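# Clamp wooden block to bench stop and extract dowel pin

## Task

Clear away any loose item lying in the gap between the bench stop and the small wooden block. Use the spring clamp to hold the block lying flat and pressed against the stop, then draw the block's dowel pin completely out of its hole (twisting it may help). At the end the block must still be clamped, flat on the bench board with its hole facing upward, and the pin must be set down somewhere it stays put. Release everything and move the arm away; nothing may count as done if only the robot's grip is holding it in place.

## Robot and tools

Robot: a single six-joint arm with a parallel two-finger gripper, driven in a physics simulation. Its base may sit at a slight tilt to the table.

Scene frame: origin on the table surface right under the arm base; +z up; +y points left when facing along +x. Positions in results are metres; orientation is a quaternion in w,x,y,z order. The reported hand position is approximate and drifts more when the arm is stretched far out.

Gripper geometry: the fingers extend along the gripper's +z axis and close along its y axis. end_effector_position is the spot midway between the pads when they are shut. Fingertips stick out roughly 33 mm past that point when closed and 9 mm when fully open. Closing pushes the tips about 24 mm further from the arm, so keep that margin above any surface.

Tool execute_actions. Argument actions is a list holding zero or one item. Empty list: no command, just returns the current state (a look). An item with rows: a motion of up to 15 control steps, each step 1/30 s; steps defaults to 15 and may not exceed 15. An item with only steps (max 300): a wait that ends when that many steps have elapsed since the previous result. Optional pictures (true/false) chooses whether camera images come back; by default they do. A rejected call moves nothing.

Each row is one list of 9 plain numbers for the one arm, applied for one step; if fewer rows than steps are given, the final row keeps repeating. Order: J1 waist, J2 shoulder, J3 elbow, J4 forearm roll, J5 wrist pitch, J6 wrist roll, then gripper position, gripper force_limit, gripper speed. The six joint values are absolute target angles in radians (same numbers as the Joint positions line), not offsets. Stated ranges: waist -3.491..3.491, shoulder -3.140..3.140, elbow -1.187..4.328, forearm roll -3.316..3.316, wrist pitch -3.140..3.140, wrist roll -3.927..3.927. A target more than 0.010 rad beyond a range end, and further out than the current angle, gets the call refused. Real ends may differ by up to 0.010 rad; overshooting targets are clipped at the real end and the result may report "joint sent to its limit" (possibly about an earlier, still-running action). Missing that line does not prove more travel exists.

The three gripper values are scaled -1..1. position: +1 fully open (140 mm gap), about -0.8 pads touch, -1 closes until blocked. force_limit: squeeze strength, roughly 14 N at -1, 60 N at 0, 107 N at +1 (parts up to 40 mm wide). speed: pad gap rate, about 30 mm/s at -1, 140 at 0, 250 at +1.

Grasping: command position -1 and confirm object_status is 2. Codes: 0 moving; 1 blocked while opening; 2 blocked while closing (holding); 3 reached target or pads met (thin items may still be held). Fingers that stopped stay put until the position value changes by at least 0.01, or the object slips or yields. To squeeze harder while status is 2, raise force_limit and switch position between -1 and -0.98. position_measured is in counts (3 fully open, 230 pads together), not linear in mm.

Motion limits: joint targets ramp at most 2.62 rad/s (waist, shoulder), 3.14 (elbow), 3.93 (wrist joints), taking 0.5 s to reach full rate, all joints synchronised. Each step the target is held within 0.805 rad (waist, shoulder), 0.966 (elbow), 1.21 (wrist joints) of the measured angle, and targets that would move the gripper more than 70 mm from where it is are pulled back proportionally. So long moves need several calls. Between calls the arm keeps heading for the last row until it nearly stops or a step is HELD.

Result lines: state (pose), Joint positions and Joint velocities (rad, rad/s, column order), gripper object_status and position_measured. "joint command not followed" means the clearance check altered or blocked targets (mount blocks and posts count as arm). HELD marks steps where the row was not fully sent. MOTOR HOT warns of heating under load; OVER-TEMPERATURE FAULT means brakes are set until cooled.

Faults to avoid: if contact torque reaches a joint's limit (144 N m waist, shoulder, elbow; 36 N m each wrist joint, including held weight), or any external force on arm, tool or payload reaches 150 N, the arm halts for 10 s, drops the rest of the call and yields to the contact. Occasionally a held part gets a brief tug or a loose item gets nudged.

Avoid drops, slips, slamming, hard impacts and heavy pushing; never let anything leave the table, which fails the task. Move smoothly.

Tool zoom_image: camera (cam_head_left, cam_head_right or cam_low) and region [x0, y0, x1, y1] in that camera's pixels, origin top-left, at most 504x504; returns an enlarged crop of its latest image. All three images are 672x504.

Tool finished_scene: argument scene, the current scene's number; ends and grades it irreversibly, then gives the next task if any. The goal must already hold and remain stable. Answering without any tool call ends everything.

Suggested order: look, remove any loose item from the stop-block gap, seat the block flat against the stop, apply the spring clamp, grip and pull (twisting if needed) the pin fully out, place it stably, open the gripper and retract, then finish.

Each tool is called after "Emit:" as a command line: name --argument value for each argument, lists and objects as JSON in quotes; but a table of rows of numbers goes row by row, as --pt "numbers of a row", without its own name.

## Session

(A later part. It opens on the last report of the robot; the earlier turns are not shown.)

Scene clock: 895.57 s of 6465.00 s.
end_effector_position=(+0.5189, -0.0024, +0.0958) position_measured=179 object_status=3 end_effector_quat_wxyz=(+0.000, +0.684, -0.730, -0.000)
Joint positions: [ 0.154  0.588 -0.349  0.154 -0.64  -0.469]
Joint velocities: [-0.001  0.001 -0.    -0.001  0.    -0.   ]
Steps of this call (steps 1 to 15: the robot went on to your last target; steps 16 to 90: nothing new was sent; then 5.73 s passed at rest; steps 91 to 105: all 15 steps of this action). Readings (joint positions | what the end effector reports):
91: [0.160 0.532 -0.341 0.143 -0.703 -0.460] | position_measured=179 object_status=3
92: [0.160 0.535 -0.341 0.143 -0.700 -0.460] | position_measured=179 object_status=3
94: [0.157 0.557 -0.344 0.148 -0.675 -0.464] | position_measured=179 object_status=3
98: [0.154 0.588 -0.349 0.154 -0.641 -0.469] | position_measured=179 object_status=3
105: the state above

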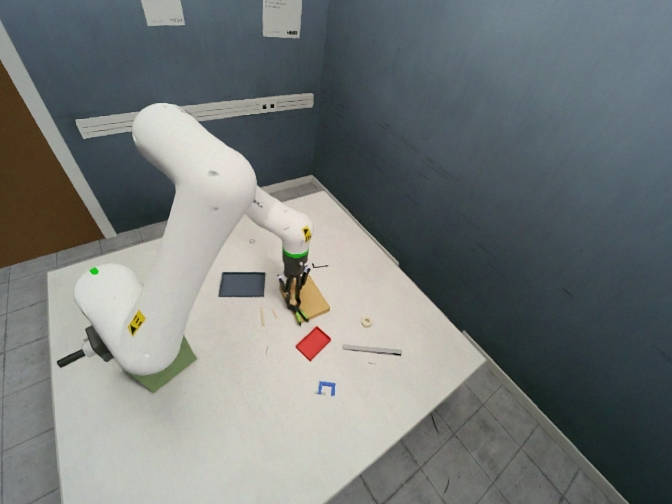

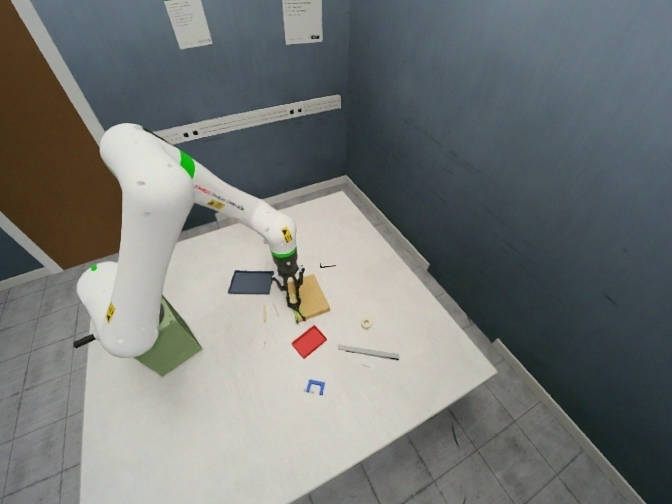

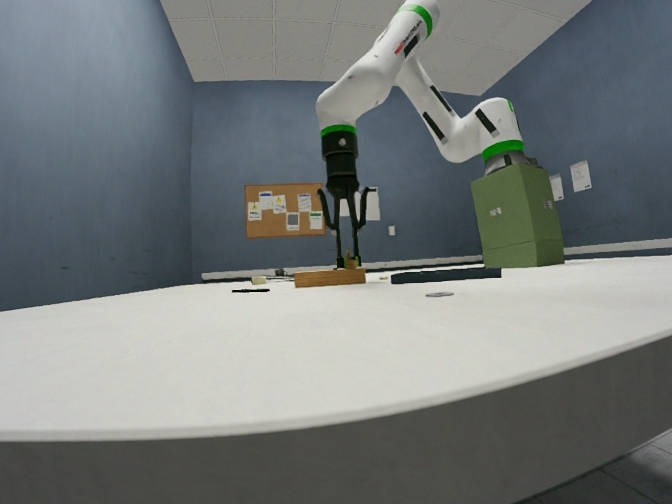

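Emit:
execute_actions --actions '[{"rows": [[0.1544,0.5838,-0.3484,0.1535,-0.6446,-0.4685,-0.4,0.3,-0.5],[0.1544,0.5838,-0.3484,0.1535,-0.6446,-0.4685,-0.4,0.3,-0.5],[0.1544,0.5838,-0.3484,0.1535,-0.6446,-0.4685,-0.4,0.3,-0.5],[0.1544,0.5838,-0.3484,0.1535,-0.6446,-0.4685,-0.4,0.3,-0.5],[0.1544,0.5838,-0.3484,0.1535,-0.6446,-0.4685,-1,0.3,-0.5]], "steps": 15}]' --pictures false

Emit:
execute_actions --actions '[{"steps": 15}]'

Emit:
zoom_image --camera "cam_low" --region '[300, 230, 400, 295]'

Scene clock: 905.17 s of 6465.00 s.
end_effector_position=(+0.5189, -0.0024, +0.0978) position_measured=222 object_status=0 end_effector_quat_wxyz=(+0.000, +0.683, -0.730, -0.000)
Joint positions: [ 0.154  0.584 -0.348  0.153 -0.645 -0.469]
Joint velocities: [ 0.    -0.001  0.     0.     0.001 -0.   ]
Steps of this call (steps 1 to 15: the robot went on to your last target; steps 16 to 90: nothing new was sent; then 6.10 s passed at rest; steps 91 to 105: all 15 steps of this action). Readings (joint positions | what the end effector reports):
91: [0.154 0.588 -0.349 0.154 -0.640 -0.469] | position_measured=179 object_status=3
92: [0.154 0.587 -0.349 0.154 -0.641 -0.469] | position_measured=179 object_status=3
94: [0.154 0.585 -0.349 0.154 -0.644 -0.469] | position_measured=179 object_status=3
98: [0.154 0.584 -0.349 0.154 -0.645 -0.469] | position_measured=190 object_status=0
105: the state above

Scene clock: 905.67 s of 6465.00 s.
end_effector_position=(+0.5190, -0.0024, +0.0978) position_measured=222 object_status=2 end_effector_quat_wxyz=(+0.000, +0.683, -0.730, -0.000)
Joint positions: [ 0.154  0.584 -0.348  0.153 -0.645 -0.468]
Joint velocities: [ 0.     0.     0.     0.    -0.001 -0.001]
Steps of this call (steps 1 to 15: the robot went on to your last target). Readings (joint positions | what the end effector reports):
1: [0.154 0.584 -0.348 0.153 -0.645 -0.468] | position_measured=222 object_status=0
2: [0.154 0.584 -0.348 0.153 -0.645 -0.468] | position_measured=222 object_status=0
4: [0.154 0.584 -0.348 0.153 -0.645 -0.468] | position_measured=222 object_status=0
8: [0.154 0.584 -0.348 0.153 -0.645 -0.468] | position_measured=222 object_status=2
15: the state above
The arm was judged still, so your last target was given up. Only a new action makes it travel on or press farther. Fingers that are still opening or closing keep moving.

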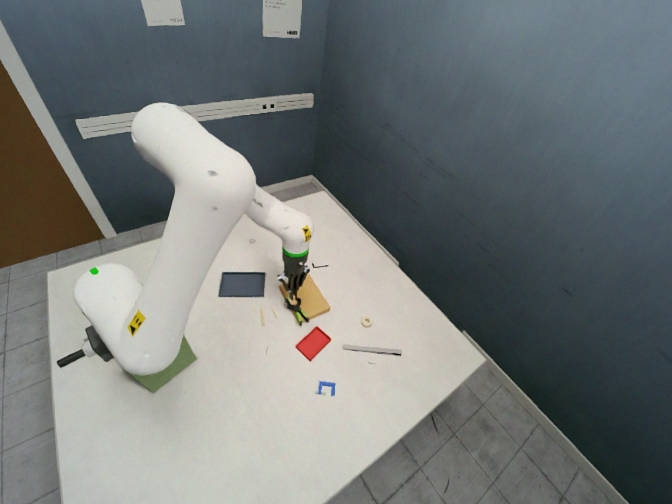

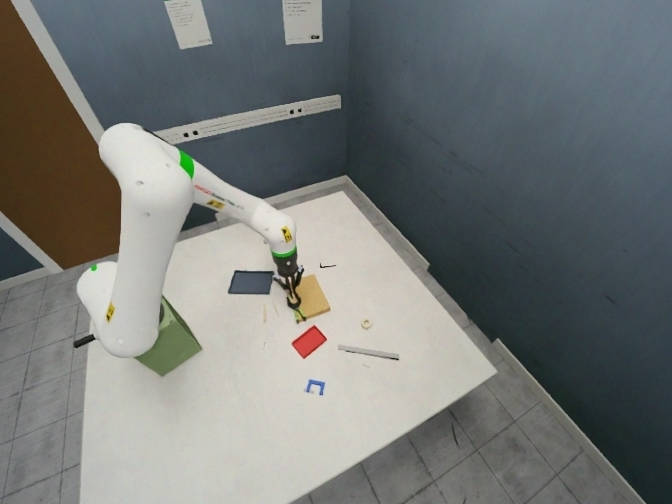

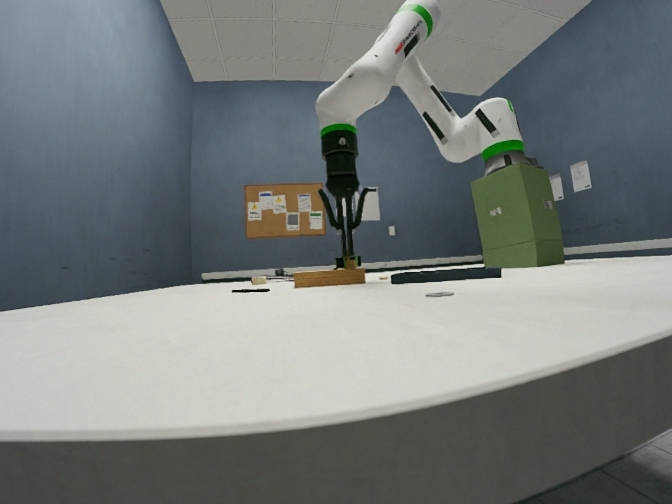

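Region (300, 230, 400, 295) of cam_low's 672x504 image, scaled by 5.040, with more detail than that image has; it fills the top 328 rows of this view, and the rest is white.

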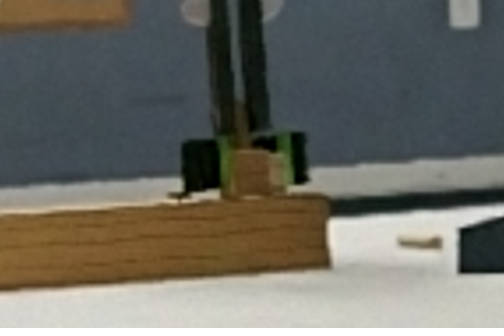

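Emit:
execute_actions --actions '[{"rows": [[0.1544,0.5834,-0.3484,0.1534,-0.6450,-0.4484,-1,0.3,-0.5],[0.1545,0.5830,-0.3483,0.1533,-0.6455,-0.4284,-1,0.3,-0.5],[0.1545,0.5826,-0.3483,0.1533,-0.6459,-0.4083,-1,0.3,-0.5],[0.1546,0.5822,-0.3483,0.1532,-0.6463,-0.3883,-1,0.3,-0.5],[0.1546,0.5818,-0.3482,0.1531,-0.6467,-0.3682,-1,0.3,-0.5],[0.1546,0.5814,-0.3482,0.1530,-0.6472,-0.3481,-1,0.3,-0.5],[0.1547,0.5811,-0.3481,0.1529,-0.6476,-0.3281,-1,0.3,-0.5],[0.1547,0.5807,-0.3481,0.1529,-0.6480,-0.3080,-1,0.3,-0.5],[0.1548,0.5803,-0.3481,0.1528,-0.6485,-0.2880,-1,0.3,-0.5],[0.1548,0.5799,-0.3480,0.1527,-0.6489,-0.2679,-1,0.3,-0.5],[0.1548,0.5795,-0.3480,0.1526,-0.6493,-0.2478,-1,0.3,-0.5],[0.1549,0.5791,-0.3480,0.1525,-0.6497,-0.2278,-1,0.3,-0.5],[0.1549,0.5787,-0.3479,0.1525,-0.6502,-0.2077,-1,0.3,-0.5],[0.1550,0.5783,-0.3479,0.1524,-0.6506,-0.1877,-1,0.3,-0.5],[0.1550,0.5779,-0.3479,0.1523,-0.6510,-0.1676,-1,0.3,-0.5]], "steps": 15}]'

Emit:
zoom_image --camera "cam_low" --region '[300, 230, 400, 295]'

Scene clock: 916.40 s of 6465.00 s.
end_effector_position=(+0.5189, -0.0025, +0.1000) position_measured=222 object_status=2 end_effector_quat_wxyz=(+0.000, +0.765, -0.644, -0.000)
Joint positions: [ 0.155  0.579 -0.348  0.153 -0.65  -0.231]
Joint velocities: [ 0.004 -0.012  0.002 -0.004 -0.013  0.587]
Steps of this call (steps 1 to 90: nothing new was sent; then 7.23 s passed at rest; steps 91 to 105: all 15 steps of this action). Readings (joint positions | what the end effector reports):
91: [0.154 0.584 -0.348 0.154 -0.645 -0.468] | position_measured=222 object_status=2
92: [0.154 0.584 -0.348 0.154 -0.645 -0.464] | position_measured=222 object_status=2
94: [0.154 0.584 -0.348 0.154 -0.645 -0.440] | position_measured=222 object_status=2
98: [0.155 0.582 -0.348 0.153 -0.647 -0.369] | position_measured=222 object_status=2
105: the state above

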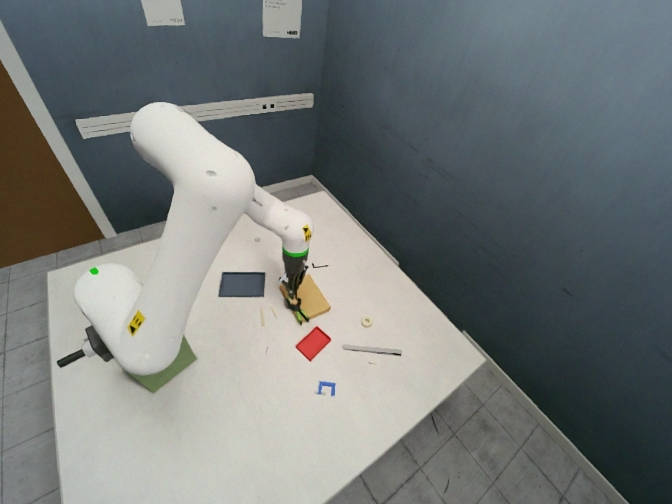

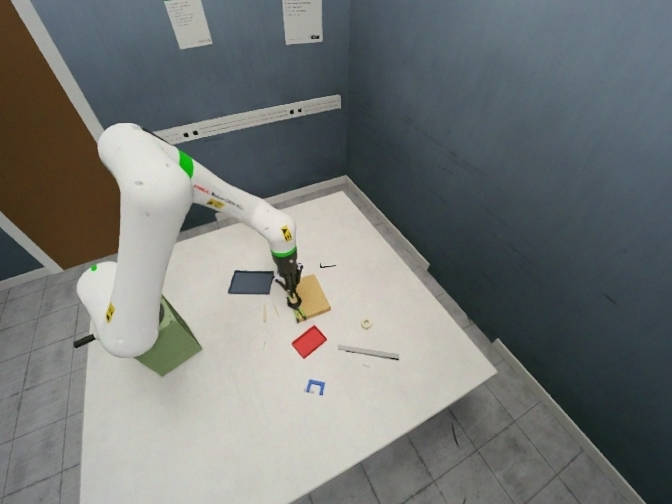

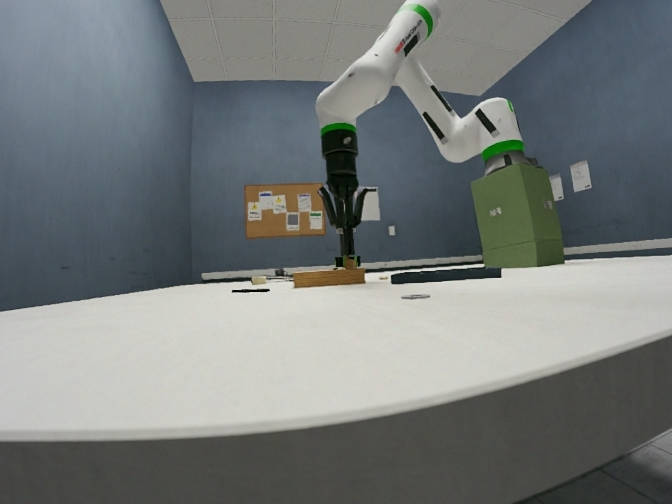

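Region (300, 230, 400, 295) of cam_low's 672x504 image, scaled by 5.040, with more detail than that image has; it fills the top 328 rows of this view, and the rest is white.

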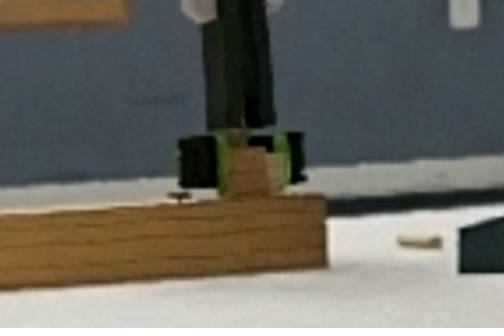

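Emit:
execute_actions --actions '[]'

Emit:
zoom_image --camera "cam_low" --region '[300, 230, 400, 295]'

Emit:
zoom_image --camera "cam_head_left" --region '[260, 270, 330, 322]'

Scene clock: 926.07 s of 6465.00 s.
end_effector_position=(+0.5190, -0.0024, +0.1007) position_measured=222 object_status=2 end_effector_quat_wxyz=(+0.000, +0.785, -0.620, -0.000)
Joint positions: [ 0.155  0.578 -0.348  0.152 -0.651 -0.168]
Joint velocities: [ 0.     0.    -0.001 -0.002  0.002 -0.   ]
Steps of this call (steps 1 to 30: the robot went on to your last target; steps 31 to 90: nothing new was sent; then 6.67 s passed at rest). Readings (joint positions | what the end effector reports):
1: [0.155 0.579 -0.348 0.152 -0.650 -0.211] | position_measured=222 object_status=2
2: [0.155 0.578 -0.348 0.152 -0.650 -0.193] | position_measured=222 object_status=2
4: [0.155 0.578 -0.348 0.152 -0.651 -0.172] | position_measured=222 object_status=2
8: [0.155 0.578 -0.348 0.152 -0.651 -0.168] | position_measured=222 object_status=2
90: the state above
The arm was judged still, so your last target was given up. Only a new action makes it travel on or press farther. Fingers that are still opening or closing keep moving.

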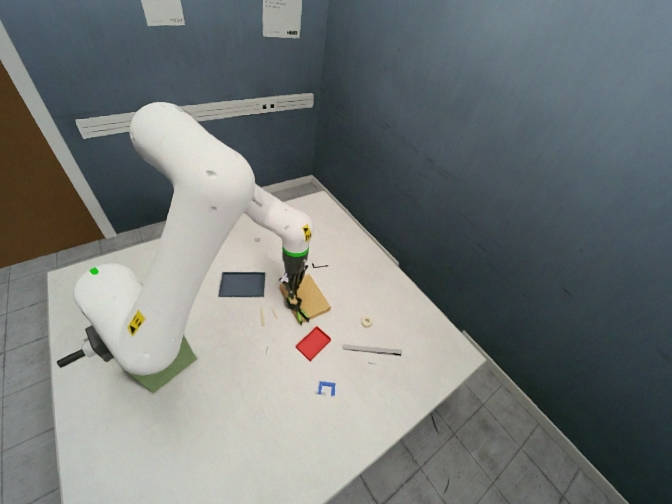

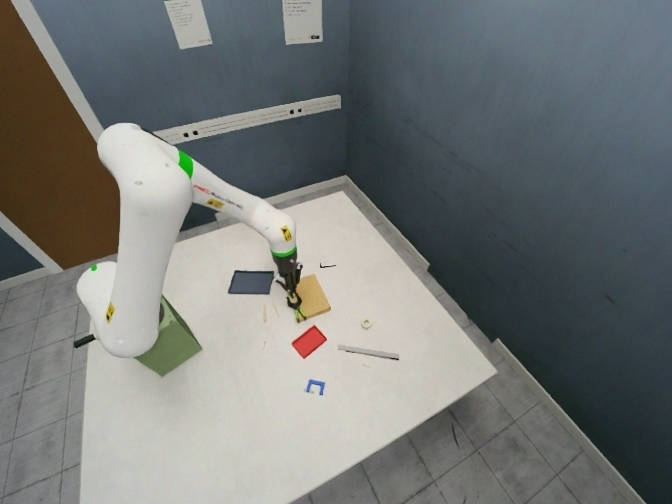

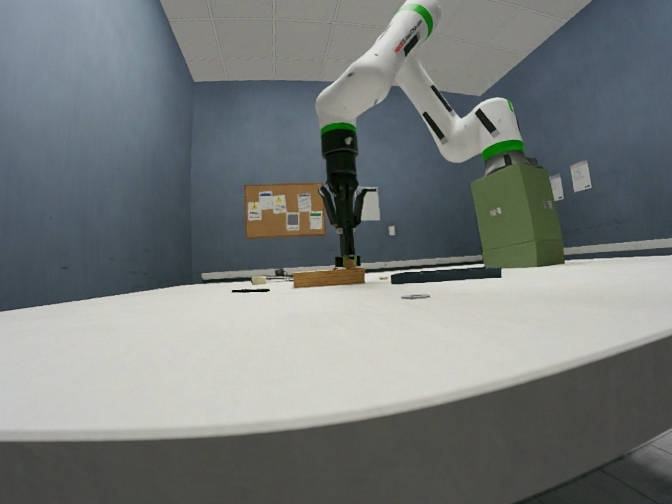

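Region (300, 230, 400, 295) of cam_low's 672x504 image, scaled by 5.040, with more detail than that image has; it fills the top 328 rows of this view, and the rest is white.

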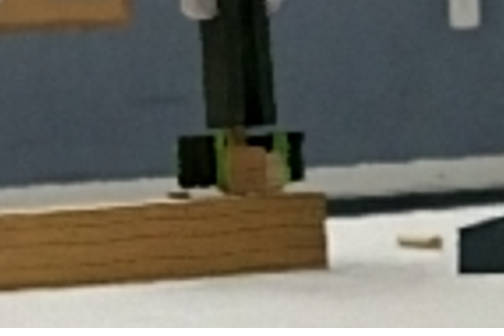

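Region (260, 270, 330, 322) of cam_head_left's 672x504 image, scaled by 7.200, with more detail than that image has; it fills the top 374 rows of this view, and the rest is white.

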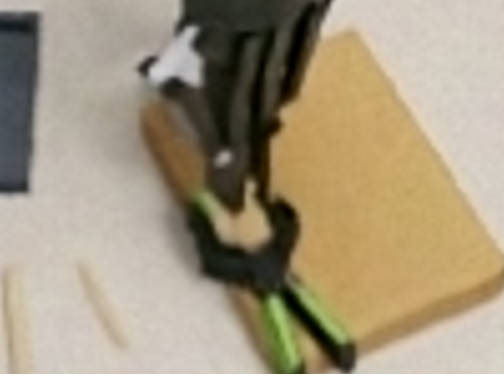

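Emit:
execute_actions --actions '[{"rows": [[0.1548,0.5798,-0.3480,0.1527,-0.6489,-0.168,-1,0.3,-0.5],[0.1546,0.5818,-0.3482,0.1531,-0.6468,-0.168,-1,0.3,-0.5],[0.1544,0.5838,-0.3484,0.1535,-0.6446,-0.168,-1,0.3,-0.5],[0.1543,0.5846,-0.3485,0.1537,-0.6437,-0.168,-1,0.3,-0.5]], "steps": 15}]' --pictures false

Emit:
execute_actions --actions '[{"rows": [[0.1543,0.5846,-0.3485,0.1537,-0.6437,-0.4685,-1,0.3,-0.5]], "steps": 15}]'

Emit:
zoom_image --camera "cam_low" --region '[300, 230, 400, 295]'

Scene clock: 951.53 s of 6465.00 s.
end_effector_position=(+0.5191, -0.0024, +0.0974) position_measured=222 object_status=2 end_effector_quat_wxyz=(+0.000, +0.785, -0.619, -0.000)
Joint positions: [ 0.154  0.584 -0.348  0.154 -0.644 -0.168]
Joint velocities: [ 0.001  0.    -0.001 -0.002 -0.     0.001]
Steps of this call (steps 1 to 90: nothing new was sent; then 21.97 s passed at rest; steps 91 to 105: all 15 steps of this action). Readings (joint positions | what the end effector reports):
91: [0.155 0.578 -0.348 0.152 -0.651 -0.168] | position_measured=222 object_status=2
92: [0.155 0.578 -0.348 0.152 -0.651 -0.168] | position_measured=222 object_status=2
94: [0.155 0.581 -0.348 0.153 -0.647 -0.168] | position_measured=222 object_status=2
98: [0.154 0.584 -0.348 0.154 -0.644 -0.168] | position_measured=222 object_status=2
105: the state above

Scene clock: 952.03 s of 6465.00 s.
end_effector_position=(+0.5190, -0.0025, +0.0973) position_measured=222 object_status=2 end_effector_quat_wxyz=(+0.000, +0.684, -0.730, -0.000)
Joint positions: [ 0.154  0.585 -0.348  0.154 -0.644 -0.468]
Joint velocities: [-0.001 -0.001 -0.    -0.001  0.001 -0.004]
Steps of this call (steps 1 to 15: all 15 steps of this action). Readings (joint positions | what the end effector reports):
1: [0.154 0.584 -0.348 0.154 -0.644 -0.168] | position_measured=222 object_status=2
2: [0.154 0.584 -0.348 0.154 -0.644 -0.173] | position_measured=222 object_status=2
4: [0.154 0.585 -0.348 0.154 -0.644 -0.206] | position_measured=222 object_status=2
8: [0.154 0.585 -0.348 0.154 -0.644 -0.365] | position_measured=222 object_status=2
15: the state above

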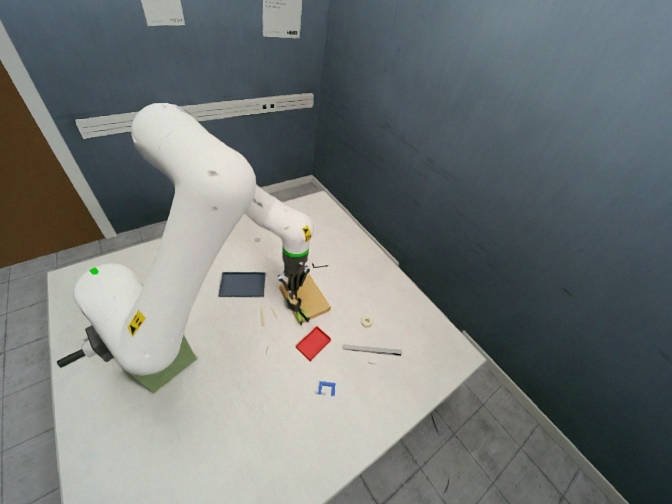

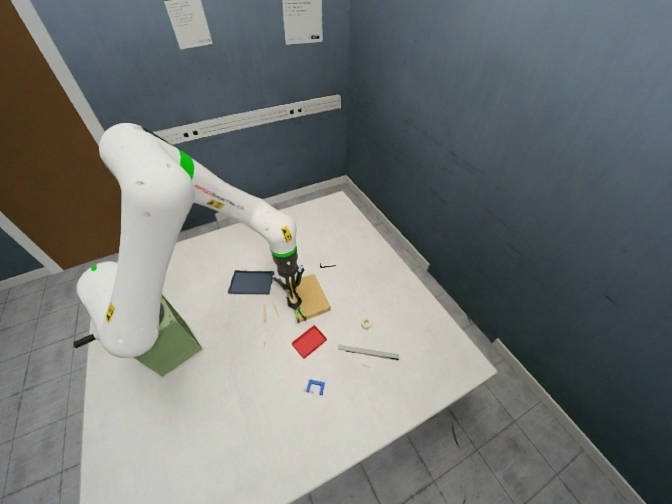

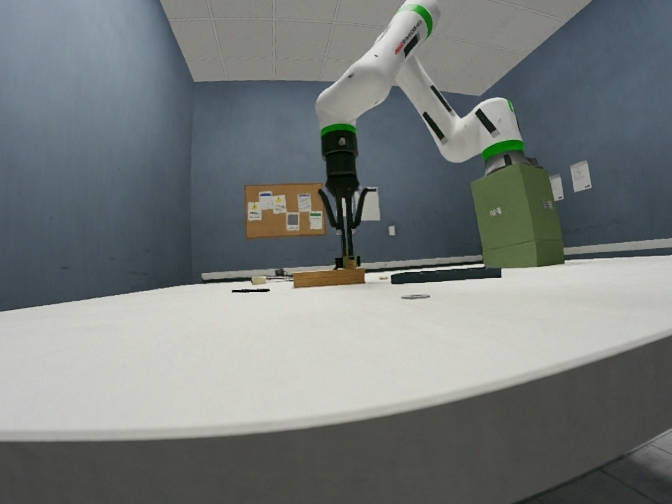

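Region (300, 230, 400, 295) of cam_low's 672x504 image, scaled by 5.040, with more detail than that image has; it fills the top 328 rows of this view, and the rest is white.

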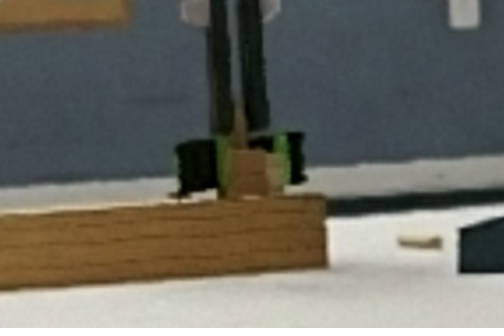

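Emit:
execute_actions --actions '[{"rows": [[0.1543,0.5846,-0.3485,0.1537,-0.6437,-0.4685,-0.4,0.3,0],[0.1543,0.5846,-0.3485,0.1537,-0.6437,-0.4685,-0.4,0.3,0],[0.1543,0.5846,-0.3485,0.1537,-0.6437,-0.4685,-0.4,0.3,0],[0.1543,0.5846,-0.3485,0.1537,-0.6437,-0.4685,-0.4,0.3,0],[0.1543,0.5846,-0.3485,0.1537,-0.6437,-0.4685,-0.4,0.3,0],[0.1543,0.5846,-0.3485,0.1537,-0.6437,-0.4685,-0.4,0.3,0],[0.1543,0.5846,-0.3485,0.1537,-0.6437,-0.4685,-0.4,0.3,0],[0.1550,0.5779,-0.3479,0.1523,-0.6510,-0.4676,-0.4,0.3,0]], "steps": 15}]' --pictures false

Emit:
execute_actions --actions '[{"rows": [[0.1550,0.5779,-0.3479,0.1523,-0.6510,1.1032,-0.4,0.3,0]], "steps": 15}]' --pictures false

Emit:
execute_actions --actions '[{"steps": 20}]'

Emit:
zoom_image --camera "cam_head_left" --region '[260, 270, 330, 322]'

Emit:
zoom_image --camera "cam_head_right" --region '[260, 270, 330, 322]'

Emit:
zoom_image --camera "cam_low" --region '[300, 230, 400, 295]'

Scene clock: 962.70 s of 6465.00 s.
end_effector_position=(+0.5189, -0.0025, +0.1007) position_measured=179 object_status=3 end_effector_quat_wxyz=(+0.000, +0.684, -0.730, -0.000)
Joint positions: [ 0.155  0.578 -0.348  0.152 -0.651 -0.468]
Joint velocities: [-0.001 -0.001  0.    -0.001 -0.001 -0.   ]
Steps of this call (steps 1 to 15: the robot went on to your last target; steps 16 to 90: nothing new was sent; then 7.17 s passed at rest; steps 91 to 105: all 15 steps of this action). Readings (joint positions | what the end effector reports):
91: [0.154 0.585 -0.349 0.154 -0.644 -0.469] | position_measured=222 object_status=0
92: [0.154 0.585 -0.349 0.154 -0.644 -0.469] | position_measured=222 object_status=0
94: [0.154 0.585 -0.349 0.153 -0.644 -0.469] | position_measured=204 object_status=0
98: [0.154 0.585 -0.349 0.153 -0.644 -0.469] | position_measured=179 object_status=0
105: the state above

Scene clock: 963.20 s of 6465.00 s.
end_effector_position=(+0.5190, -0.0024, +0.1007) position_measured=179 object_status=3 end_effector_quat_wxyz=(+0.000, +0.922, -0.388, -0.000)
Joint positions: [ 0.155  0.578 -0.348  0.152 -0.651  0.373]
Joint velocities: [-0.    0.   -0.   -0.    0.    3.27]
Steps of this call (steps 1 to 15: all 15 steps of this action). Readings (joint positions | what the end effector reports):
1: [0.155 0.578 -0.348 0.152 -0.651 -0.467] | position_measured=179 object_status=3
2: [0.155 0.578 -0.348 0.152 -0.651 -0.463] | position_measured=179 object_status=3
4: [0.155 0.578 -0.348 0.152 -0.651 -0.430] | position_measured=179 object_status=3
8: [0.155 0.578 -0.348 0.152 -0.651 -0.258] | position_measured=179 object_status=3
15: the state above

Scene clock: 963.87 s of 6465.00 s.
end_effector_position=(+0.5190, -0.0024, +0.1007) position_measured=179 object_status=3 end_effector_quat_wxyz=(-0.000, +0.999, -0.033, -0.000)
Joint positions: [ 0.155  0.578 -0.348  0.152 -0.651  1.103]
Joint velocities: [-0.001  0.    -0.     0.001  0.     0.001]
Steps of this call (steps 1 to 20: the robot went on to your last target). Readings (joint positions | what the end effector reports):
1: [0.155 0.578 -0.348 0.152 -0.651 0.480] | position_measured=179 object_status=3
2: [0.155 0.578 -0.348 0.152 -0.651 0.580] | position_measured=179 object_status=3
4: [0.155 0.578 -0.348 0.152 -0.651 0.753] | position_measured=179 object_status=3
8: [0.155 0.578 -0.348 0.152 -0.651 0.995] | position_measured=179 object_status=3
20: the state above

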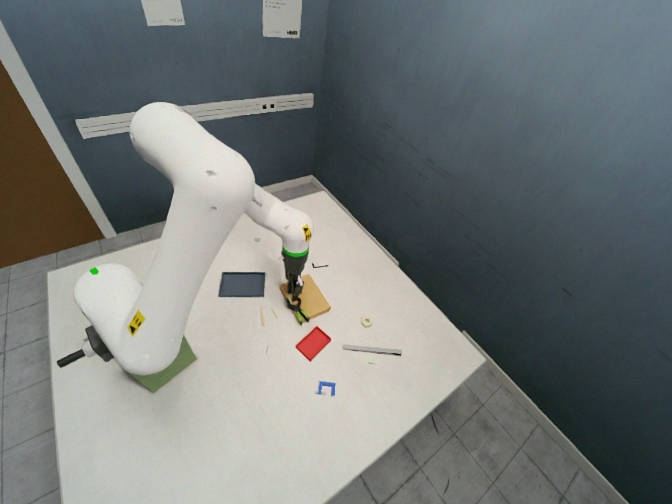

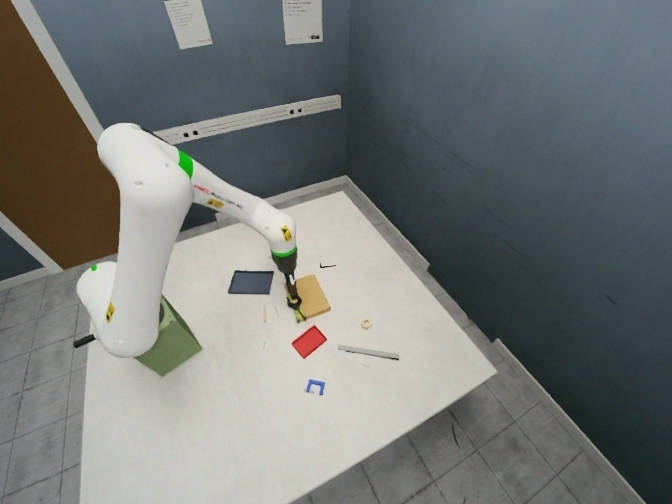

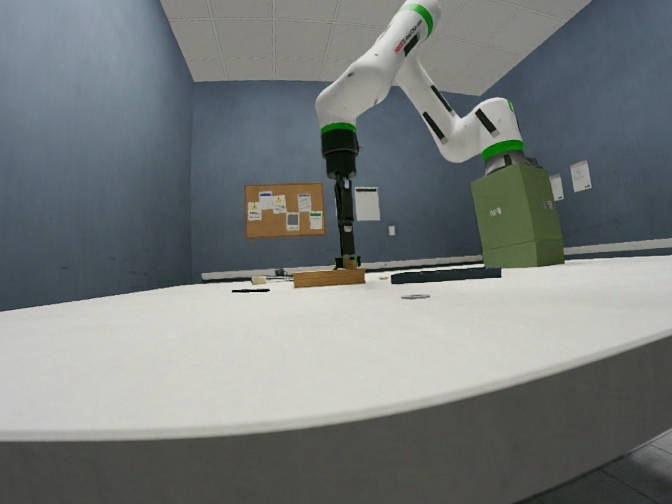

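Region (260, 270, 330, 322) of cam_head_left's 672x504 image, scaled by 7.200, with more detail than that image has; it fills the top 374 rows of this view, and the rest is white.

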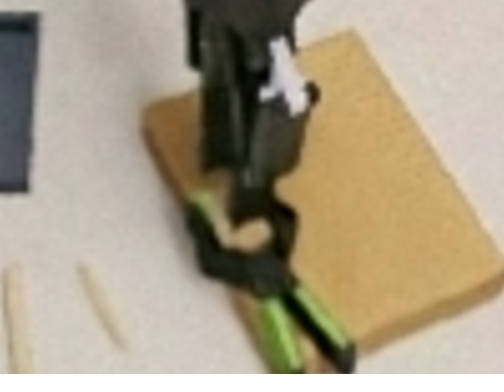

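Region (260, 270, 330, 322) of cam_head_right's 672x504 image, scaled by 7.200, with more detail than that image has; it fills the top 374 rows of this view, and the rest is white.

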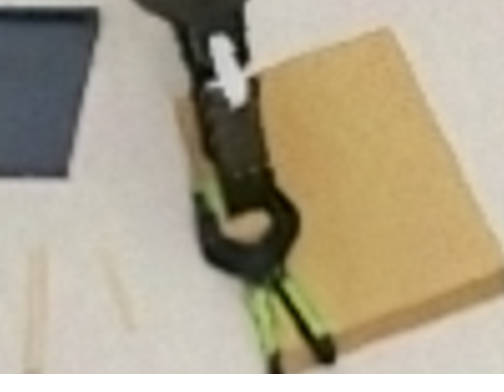

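Region (300, 230, 400, 295) of cam_low's 672x504 image, scaled by 5.040, with more detail than that image has; it fills the top 328 rows of this view, and the rest is white.

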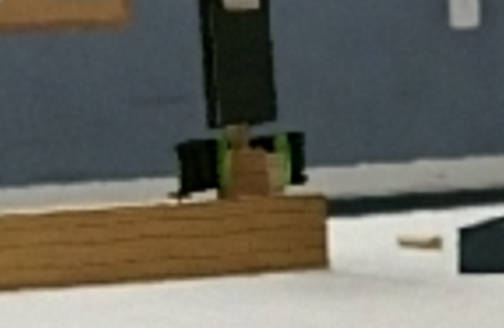

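Emit:
execute_actions --actions '[{"rows": [[0.1545,0.5824,-0.3483,0.1532,-0.6461,1.1024,-0.4,0.5,-0.7],[0.1545,0.5824,-0.3483,0.1532,-0.6461,1.1024,-0.4,0.5,-0.7],[0.1545,0.5824,-0.3483,0.1532,-0.6461,1.1024,-0.4,0.5,-0.7],[0.1545,0.5824,-0.3483,0.1532,-0.6461,1.1024,-0.4,0.5,-0.7],[0.1545,0.5824,-0.3483,0.1532,-0.6461,1.1024,-1,0.5,-0.7]], "steps": 15}]' --pictures false

Emit:
execute_actions --actions '[{"steps": 20}]'

Emit:
zoom_image --camera "cam_head_left" --region '[260, 270, 330, 322]'

Emit:
zoom_image --camera "cam_low" --region '[300, 230, 400, 295]'

Scene clock: 971.80 s of 6465.00 s.
end_effector_position=(+0.5190, -0.0025, +0.0984) position_measured=211 object_status=0 end_effector_quat_wxyz=(-0.000, +0.999, -0.033, -0.000)
Joint positions: [ 0.154  0.582 -0.348  0.153 -0.646  1.102]
Joint velocities: [-0.001  0.001 -0.    -0.001 -0.001 -0.   ]
Steps of this call (steps 1 to 15: the robot went on to your last target; steps 16 to 90: nothing new was sent; then 4.43 s passed at rest; steps 91 to 105: all 15 steps of this action). Readings (joint positions | what the end effector reports):
91: [0.155 0.578 -0.348 0.152 -0.651 1.103] | position_measured=179 object_status=3
92: [0.155 0.579 -0.348 0.152 -0.650 1.103] | position_measured=179 object_status=3
94: [0.155 0.581 -0.348 0.153 -0.647 1.103] | position_measured=179 object_status=3
98: [0.155 0.582 -0.348 0.153 -0.646 1.102] | position_measured=187 object_status=0
105: the state above

Scene clock: 972.47 s of 6465.00 s.
end_effector_position=(+0.5190, -0.0025, +0.0984) position_measured=223 object_status=2 end_effector_quat_wxyz=(-0.000, +0.999, -0.033, -0.000)
Joint positions: [ 0.154  0.582 -0.348  0.153 -0.646  1.102]
Joint velocities: [ 0.001  0.     0.     0.    -0.     0.   ]
Steps of this call (steps 1 to 15: the robot went on to your last target; steps 16 to 20: nothing new was sent). Readings (joint positions | what the end effector reports):
1: [0.154 0.582 -0.348 0.153 -0.646 1.102] | position_measured=214 object_status=0
2: [0.154 0.582 -0.348 0.153 -0.646 1.102] | position_measured=217 object_status=0
4: [0.154 0.582 -0.348 0.153 -0.646 1.102] | position_measured=223 object_status=0
8: [0.154 0.582 -0.348 0.153 -0.646 1.102] | position_measured=223 object_status=0
20: the state above
The arm was judged still, so your last target was given up. Only a new action makes it travel on or press farther. Fingers that are still opening or closing keep moving.

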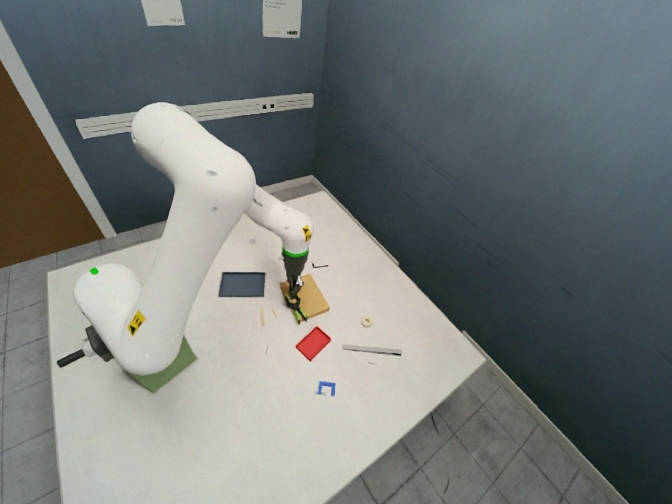

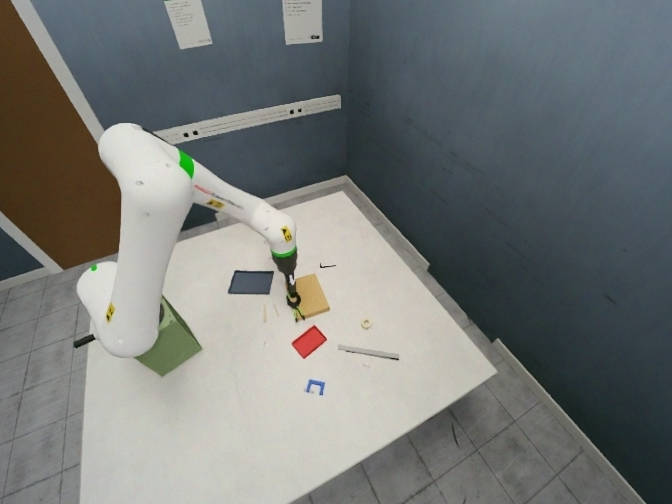

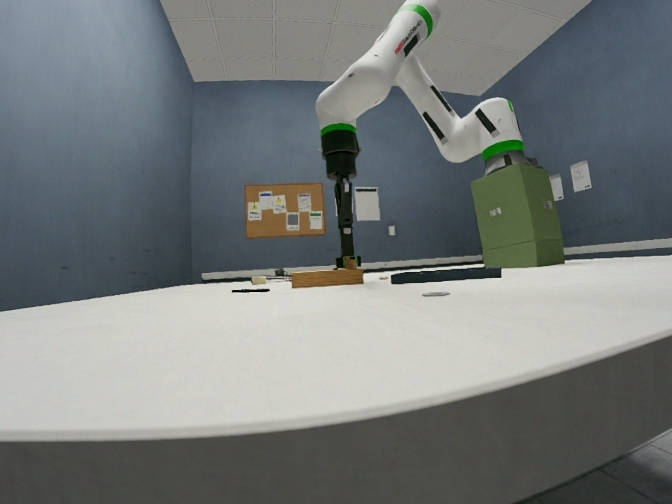

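Region (260, 270, 330, 322) of cam_head_left's 672x504 image, scaled by 7.200, with more detail than that image has; it fills the top 374 rows of this view, and the rest is white.

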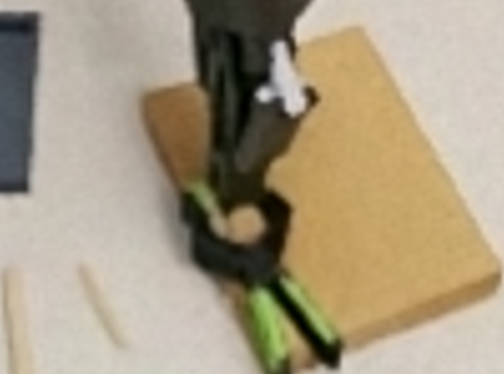

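Region (300, 230, 400, 295) of cam_low's 672x504 image, scaled by 5.040, with more detail than that image has; it fills the top 328 rows of this view, and the rest is white.

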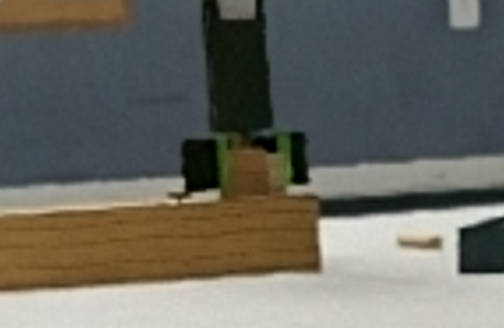

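Emit:
execute_actions --actions '[{"rows": [[0.1545,0.5824,-0.3483,0.1532,-0.6461,0.30,-1,0.5,-0.7]], "steps": 15}]' --pictures false

Emit:
execute_actions --actions '[{"steps": 10}]'

Emit:
zoom_image --camera "cam_head_left" --region '[260, 270, 330, 322]'

Emit:
zoom_image --camera "cam_low" --region '[300, 230, 400, 295]'

Scene clock: 983.33 s of 6465.00 s.
end_effector_position=(+0.5189, -0.0025, +0.0984) position_measured=223 object_status=2 end_effector_quat_wxyz=(+0.000, +0.931, -0.364, -0.000)
Joint positions: [ 0.155  0.582 -0.348  0.153 -0.646  0.423]
Joint velocities: [ 0.     0.    -0.    -0.     0.001 -1.354]
Steps of this call (steps 1 to 90: nothing new was sent; then 7.37 s passed at rest; steps 91 to 105: all 15 steps of this action). Readings (joint positions | what the end effector reports):
91: [0.155 0.582 -0.348 0.153 -0.646 1.102] | position_measured=223 object_status=2
92: [0.155 0.582 -0.348 0.153 -0.646 1.098] | position_measured=223 object_status=2
94: [0.155 0.582 -0.348 0.153 -0.646 1.064] | position_measured=223 object_status=2
98: [0.155 0.582 -0.348 0.153 -0.646 0.893] | position_measured=223 object_status=2
105: the state above

Scene clock: 983.67 s of 6465.00 s.
end_effector_position=(+0.5189, -0.0025, +0.0984) position_measured=223 object_status=2 end_effector_quat_wxyz=(+0.000, +0.907, -0.421, -0.000)
Joint positions: [ 0.155  0.582 -0.348  0.153 -0.646  0.3  ]
Joint velocities: [ 0.001 -0.     0.    -0.001 -0.001 -0.001]
Steps of this call (steps 1 to 10: the robot went on to your last target). Readings (joint positions | what the end effector reports):
1: [0.155 0.582 -0.348 0.153 -0.646 0.381] | position_measured=223 object_status=2
2: [0.155 0.582 -0.348 0.153 -0.646 0.348] | position_measured=223 object_status=2
4: [0.155 0.582 -0.348 0.153 -0.646 0.309] | position_measured=223 object_status=2
8: [0.155 0.582 -0.348 0.153 -0.646 0.300] | position_measured=223 object_status=2
10: the state above

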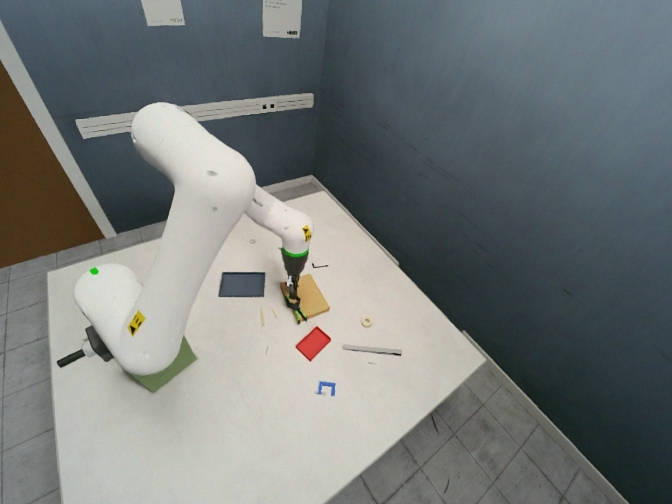

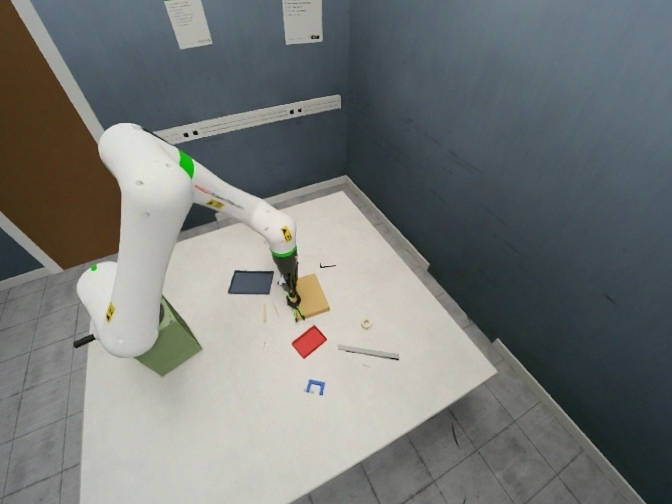

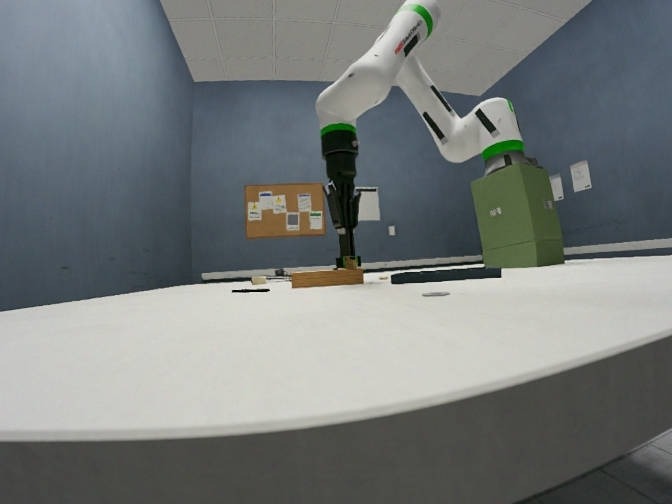

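Region (260, 270, 330, 322) of cam_head_left's 672x504 image, scaled by 7.200, with more detail than that image has; it fills the top 374 rows of this view, and the rest is white.

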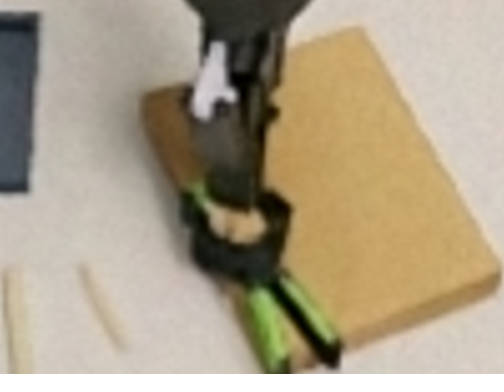

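Region (300, 230, 400, 295) of cam_low's 672x504 image, scaled by 5.040, with more detail than that image has; it fills the top 328 rows of this view, and the rest is white.

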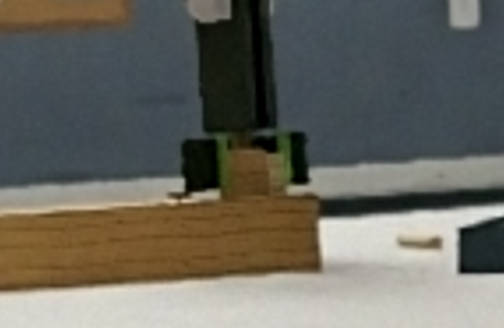

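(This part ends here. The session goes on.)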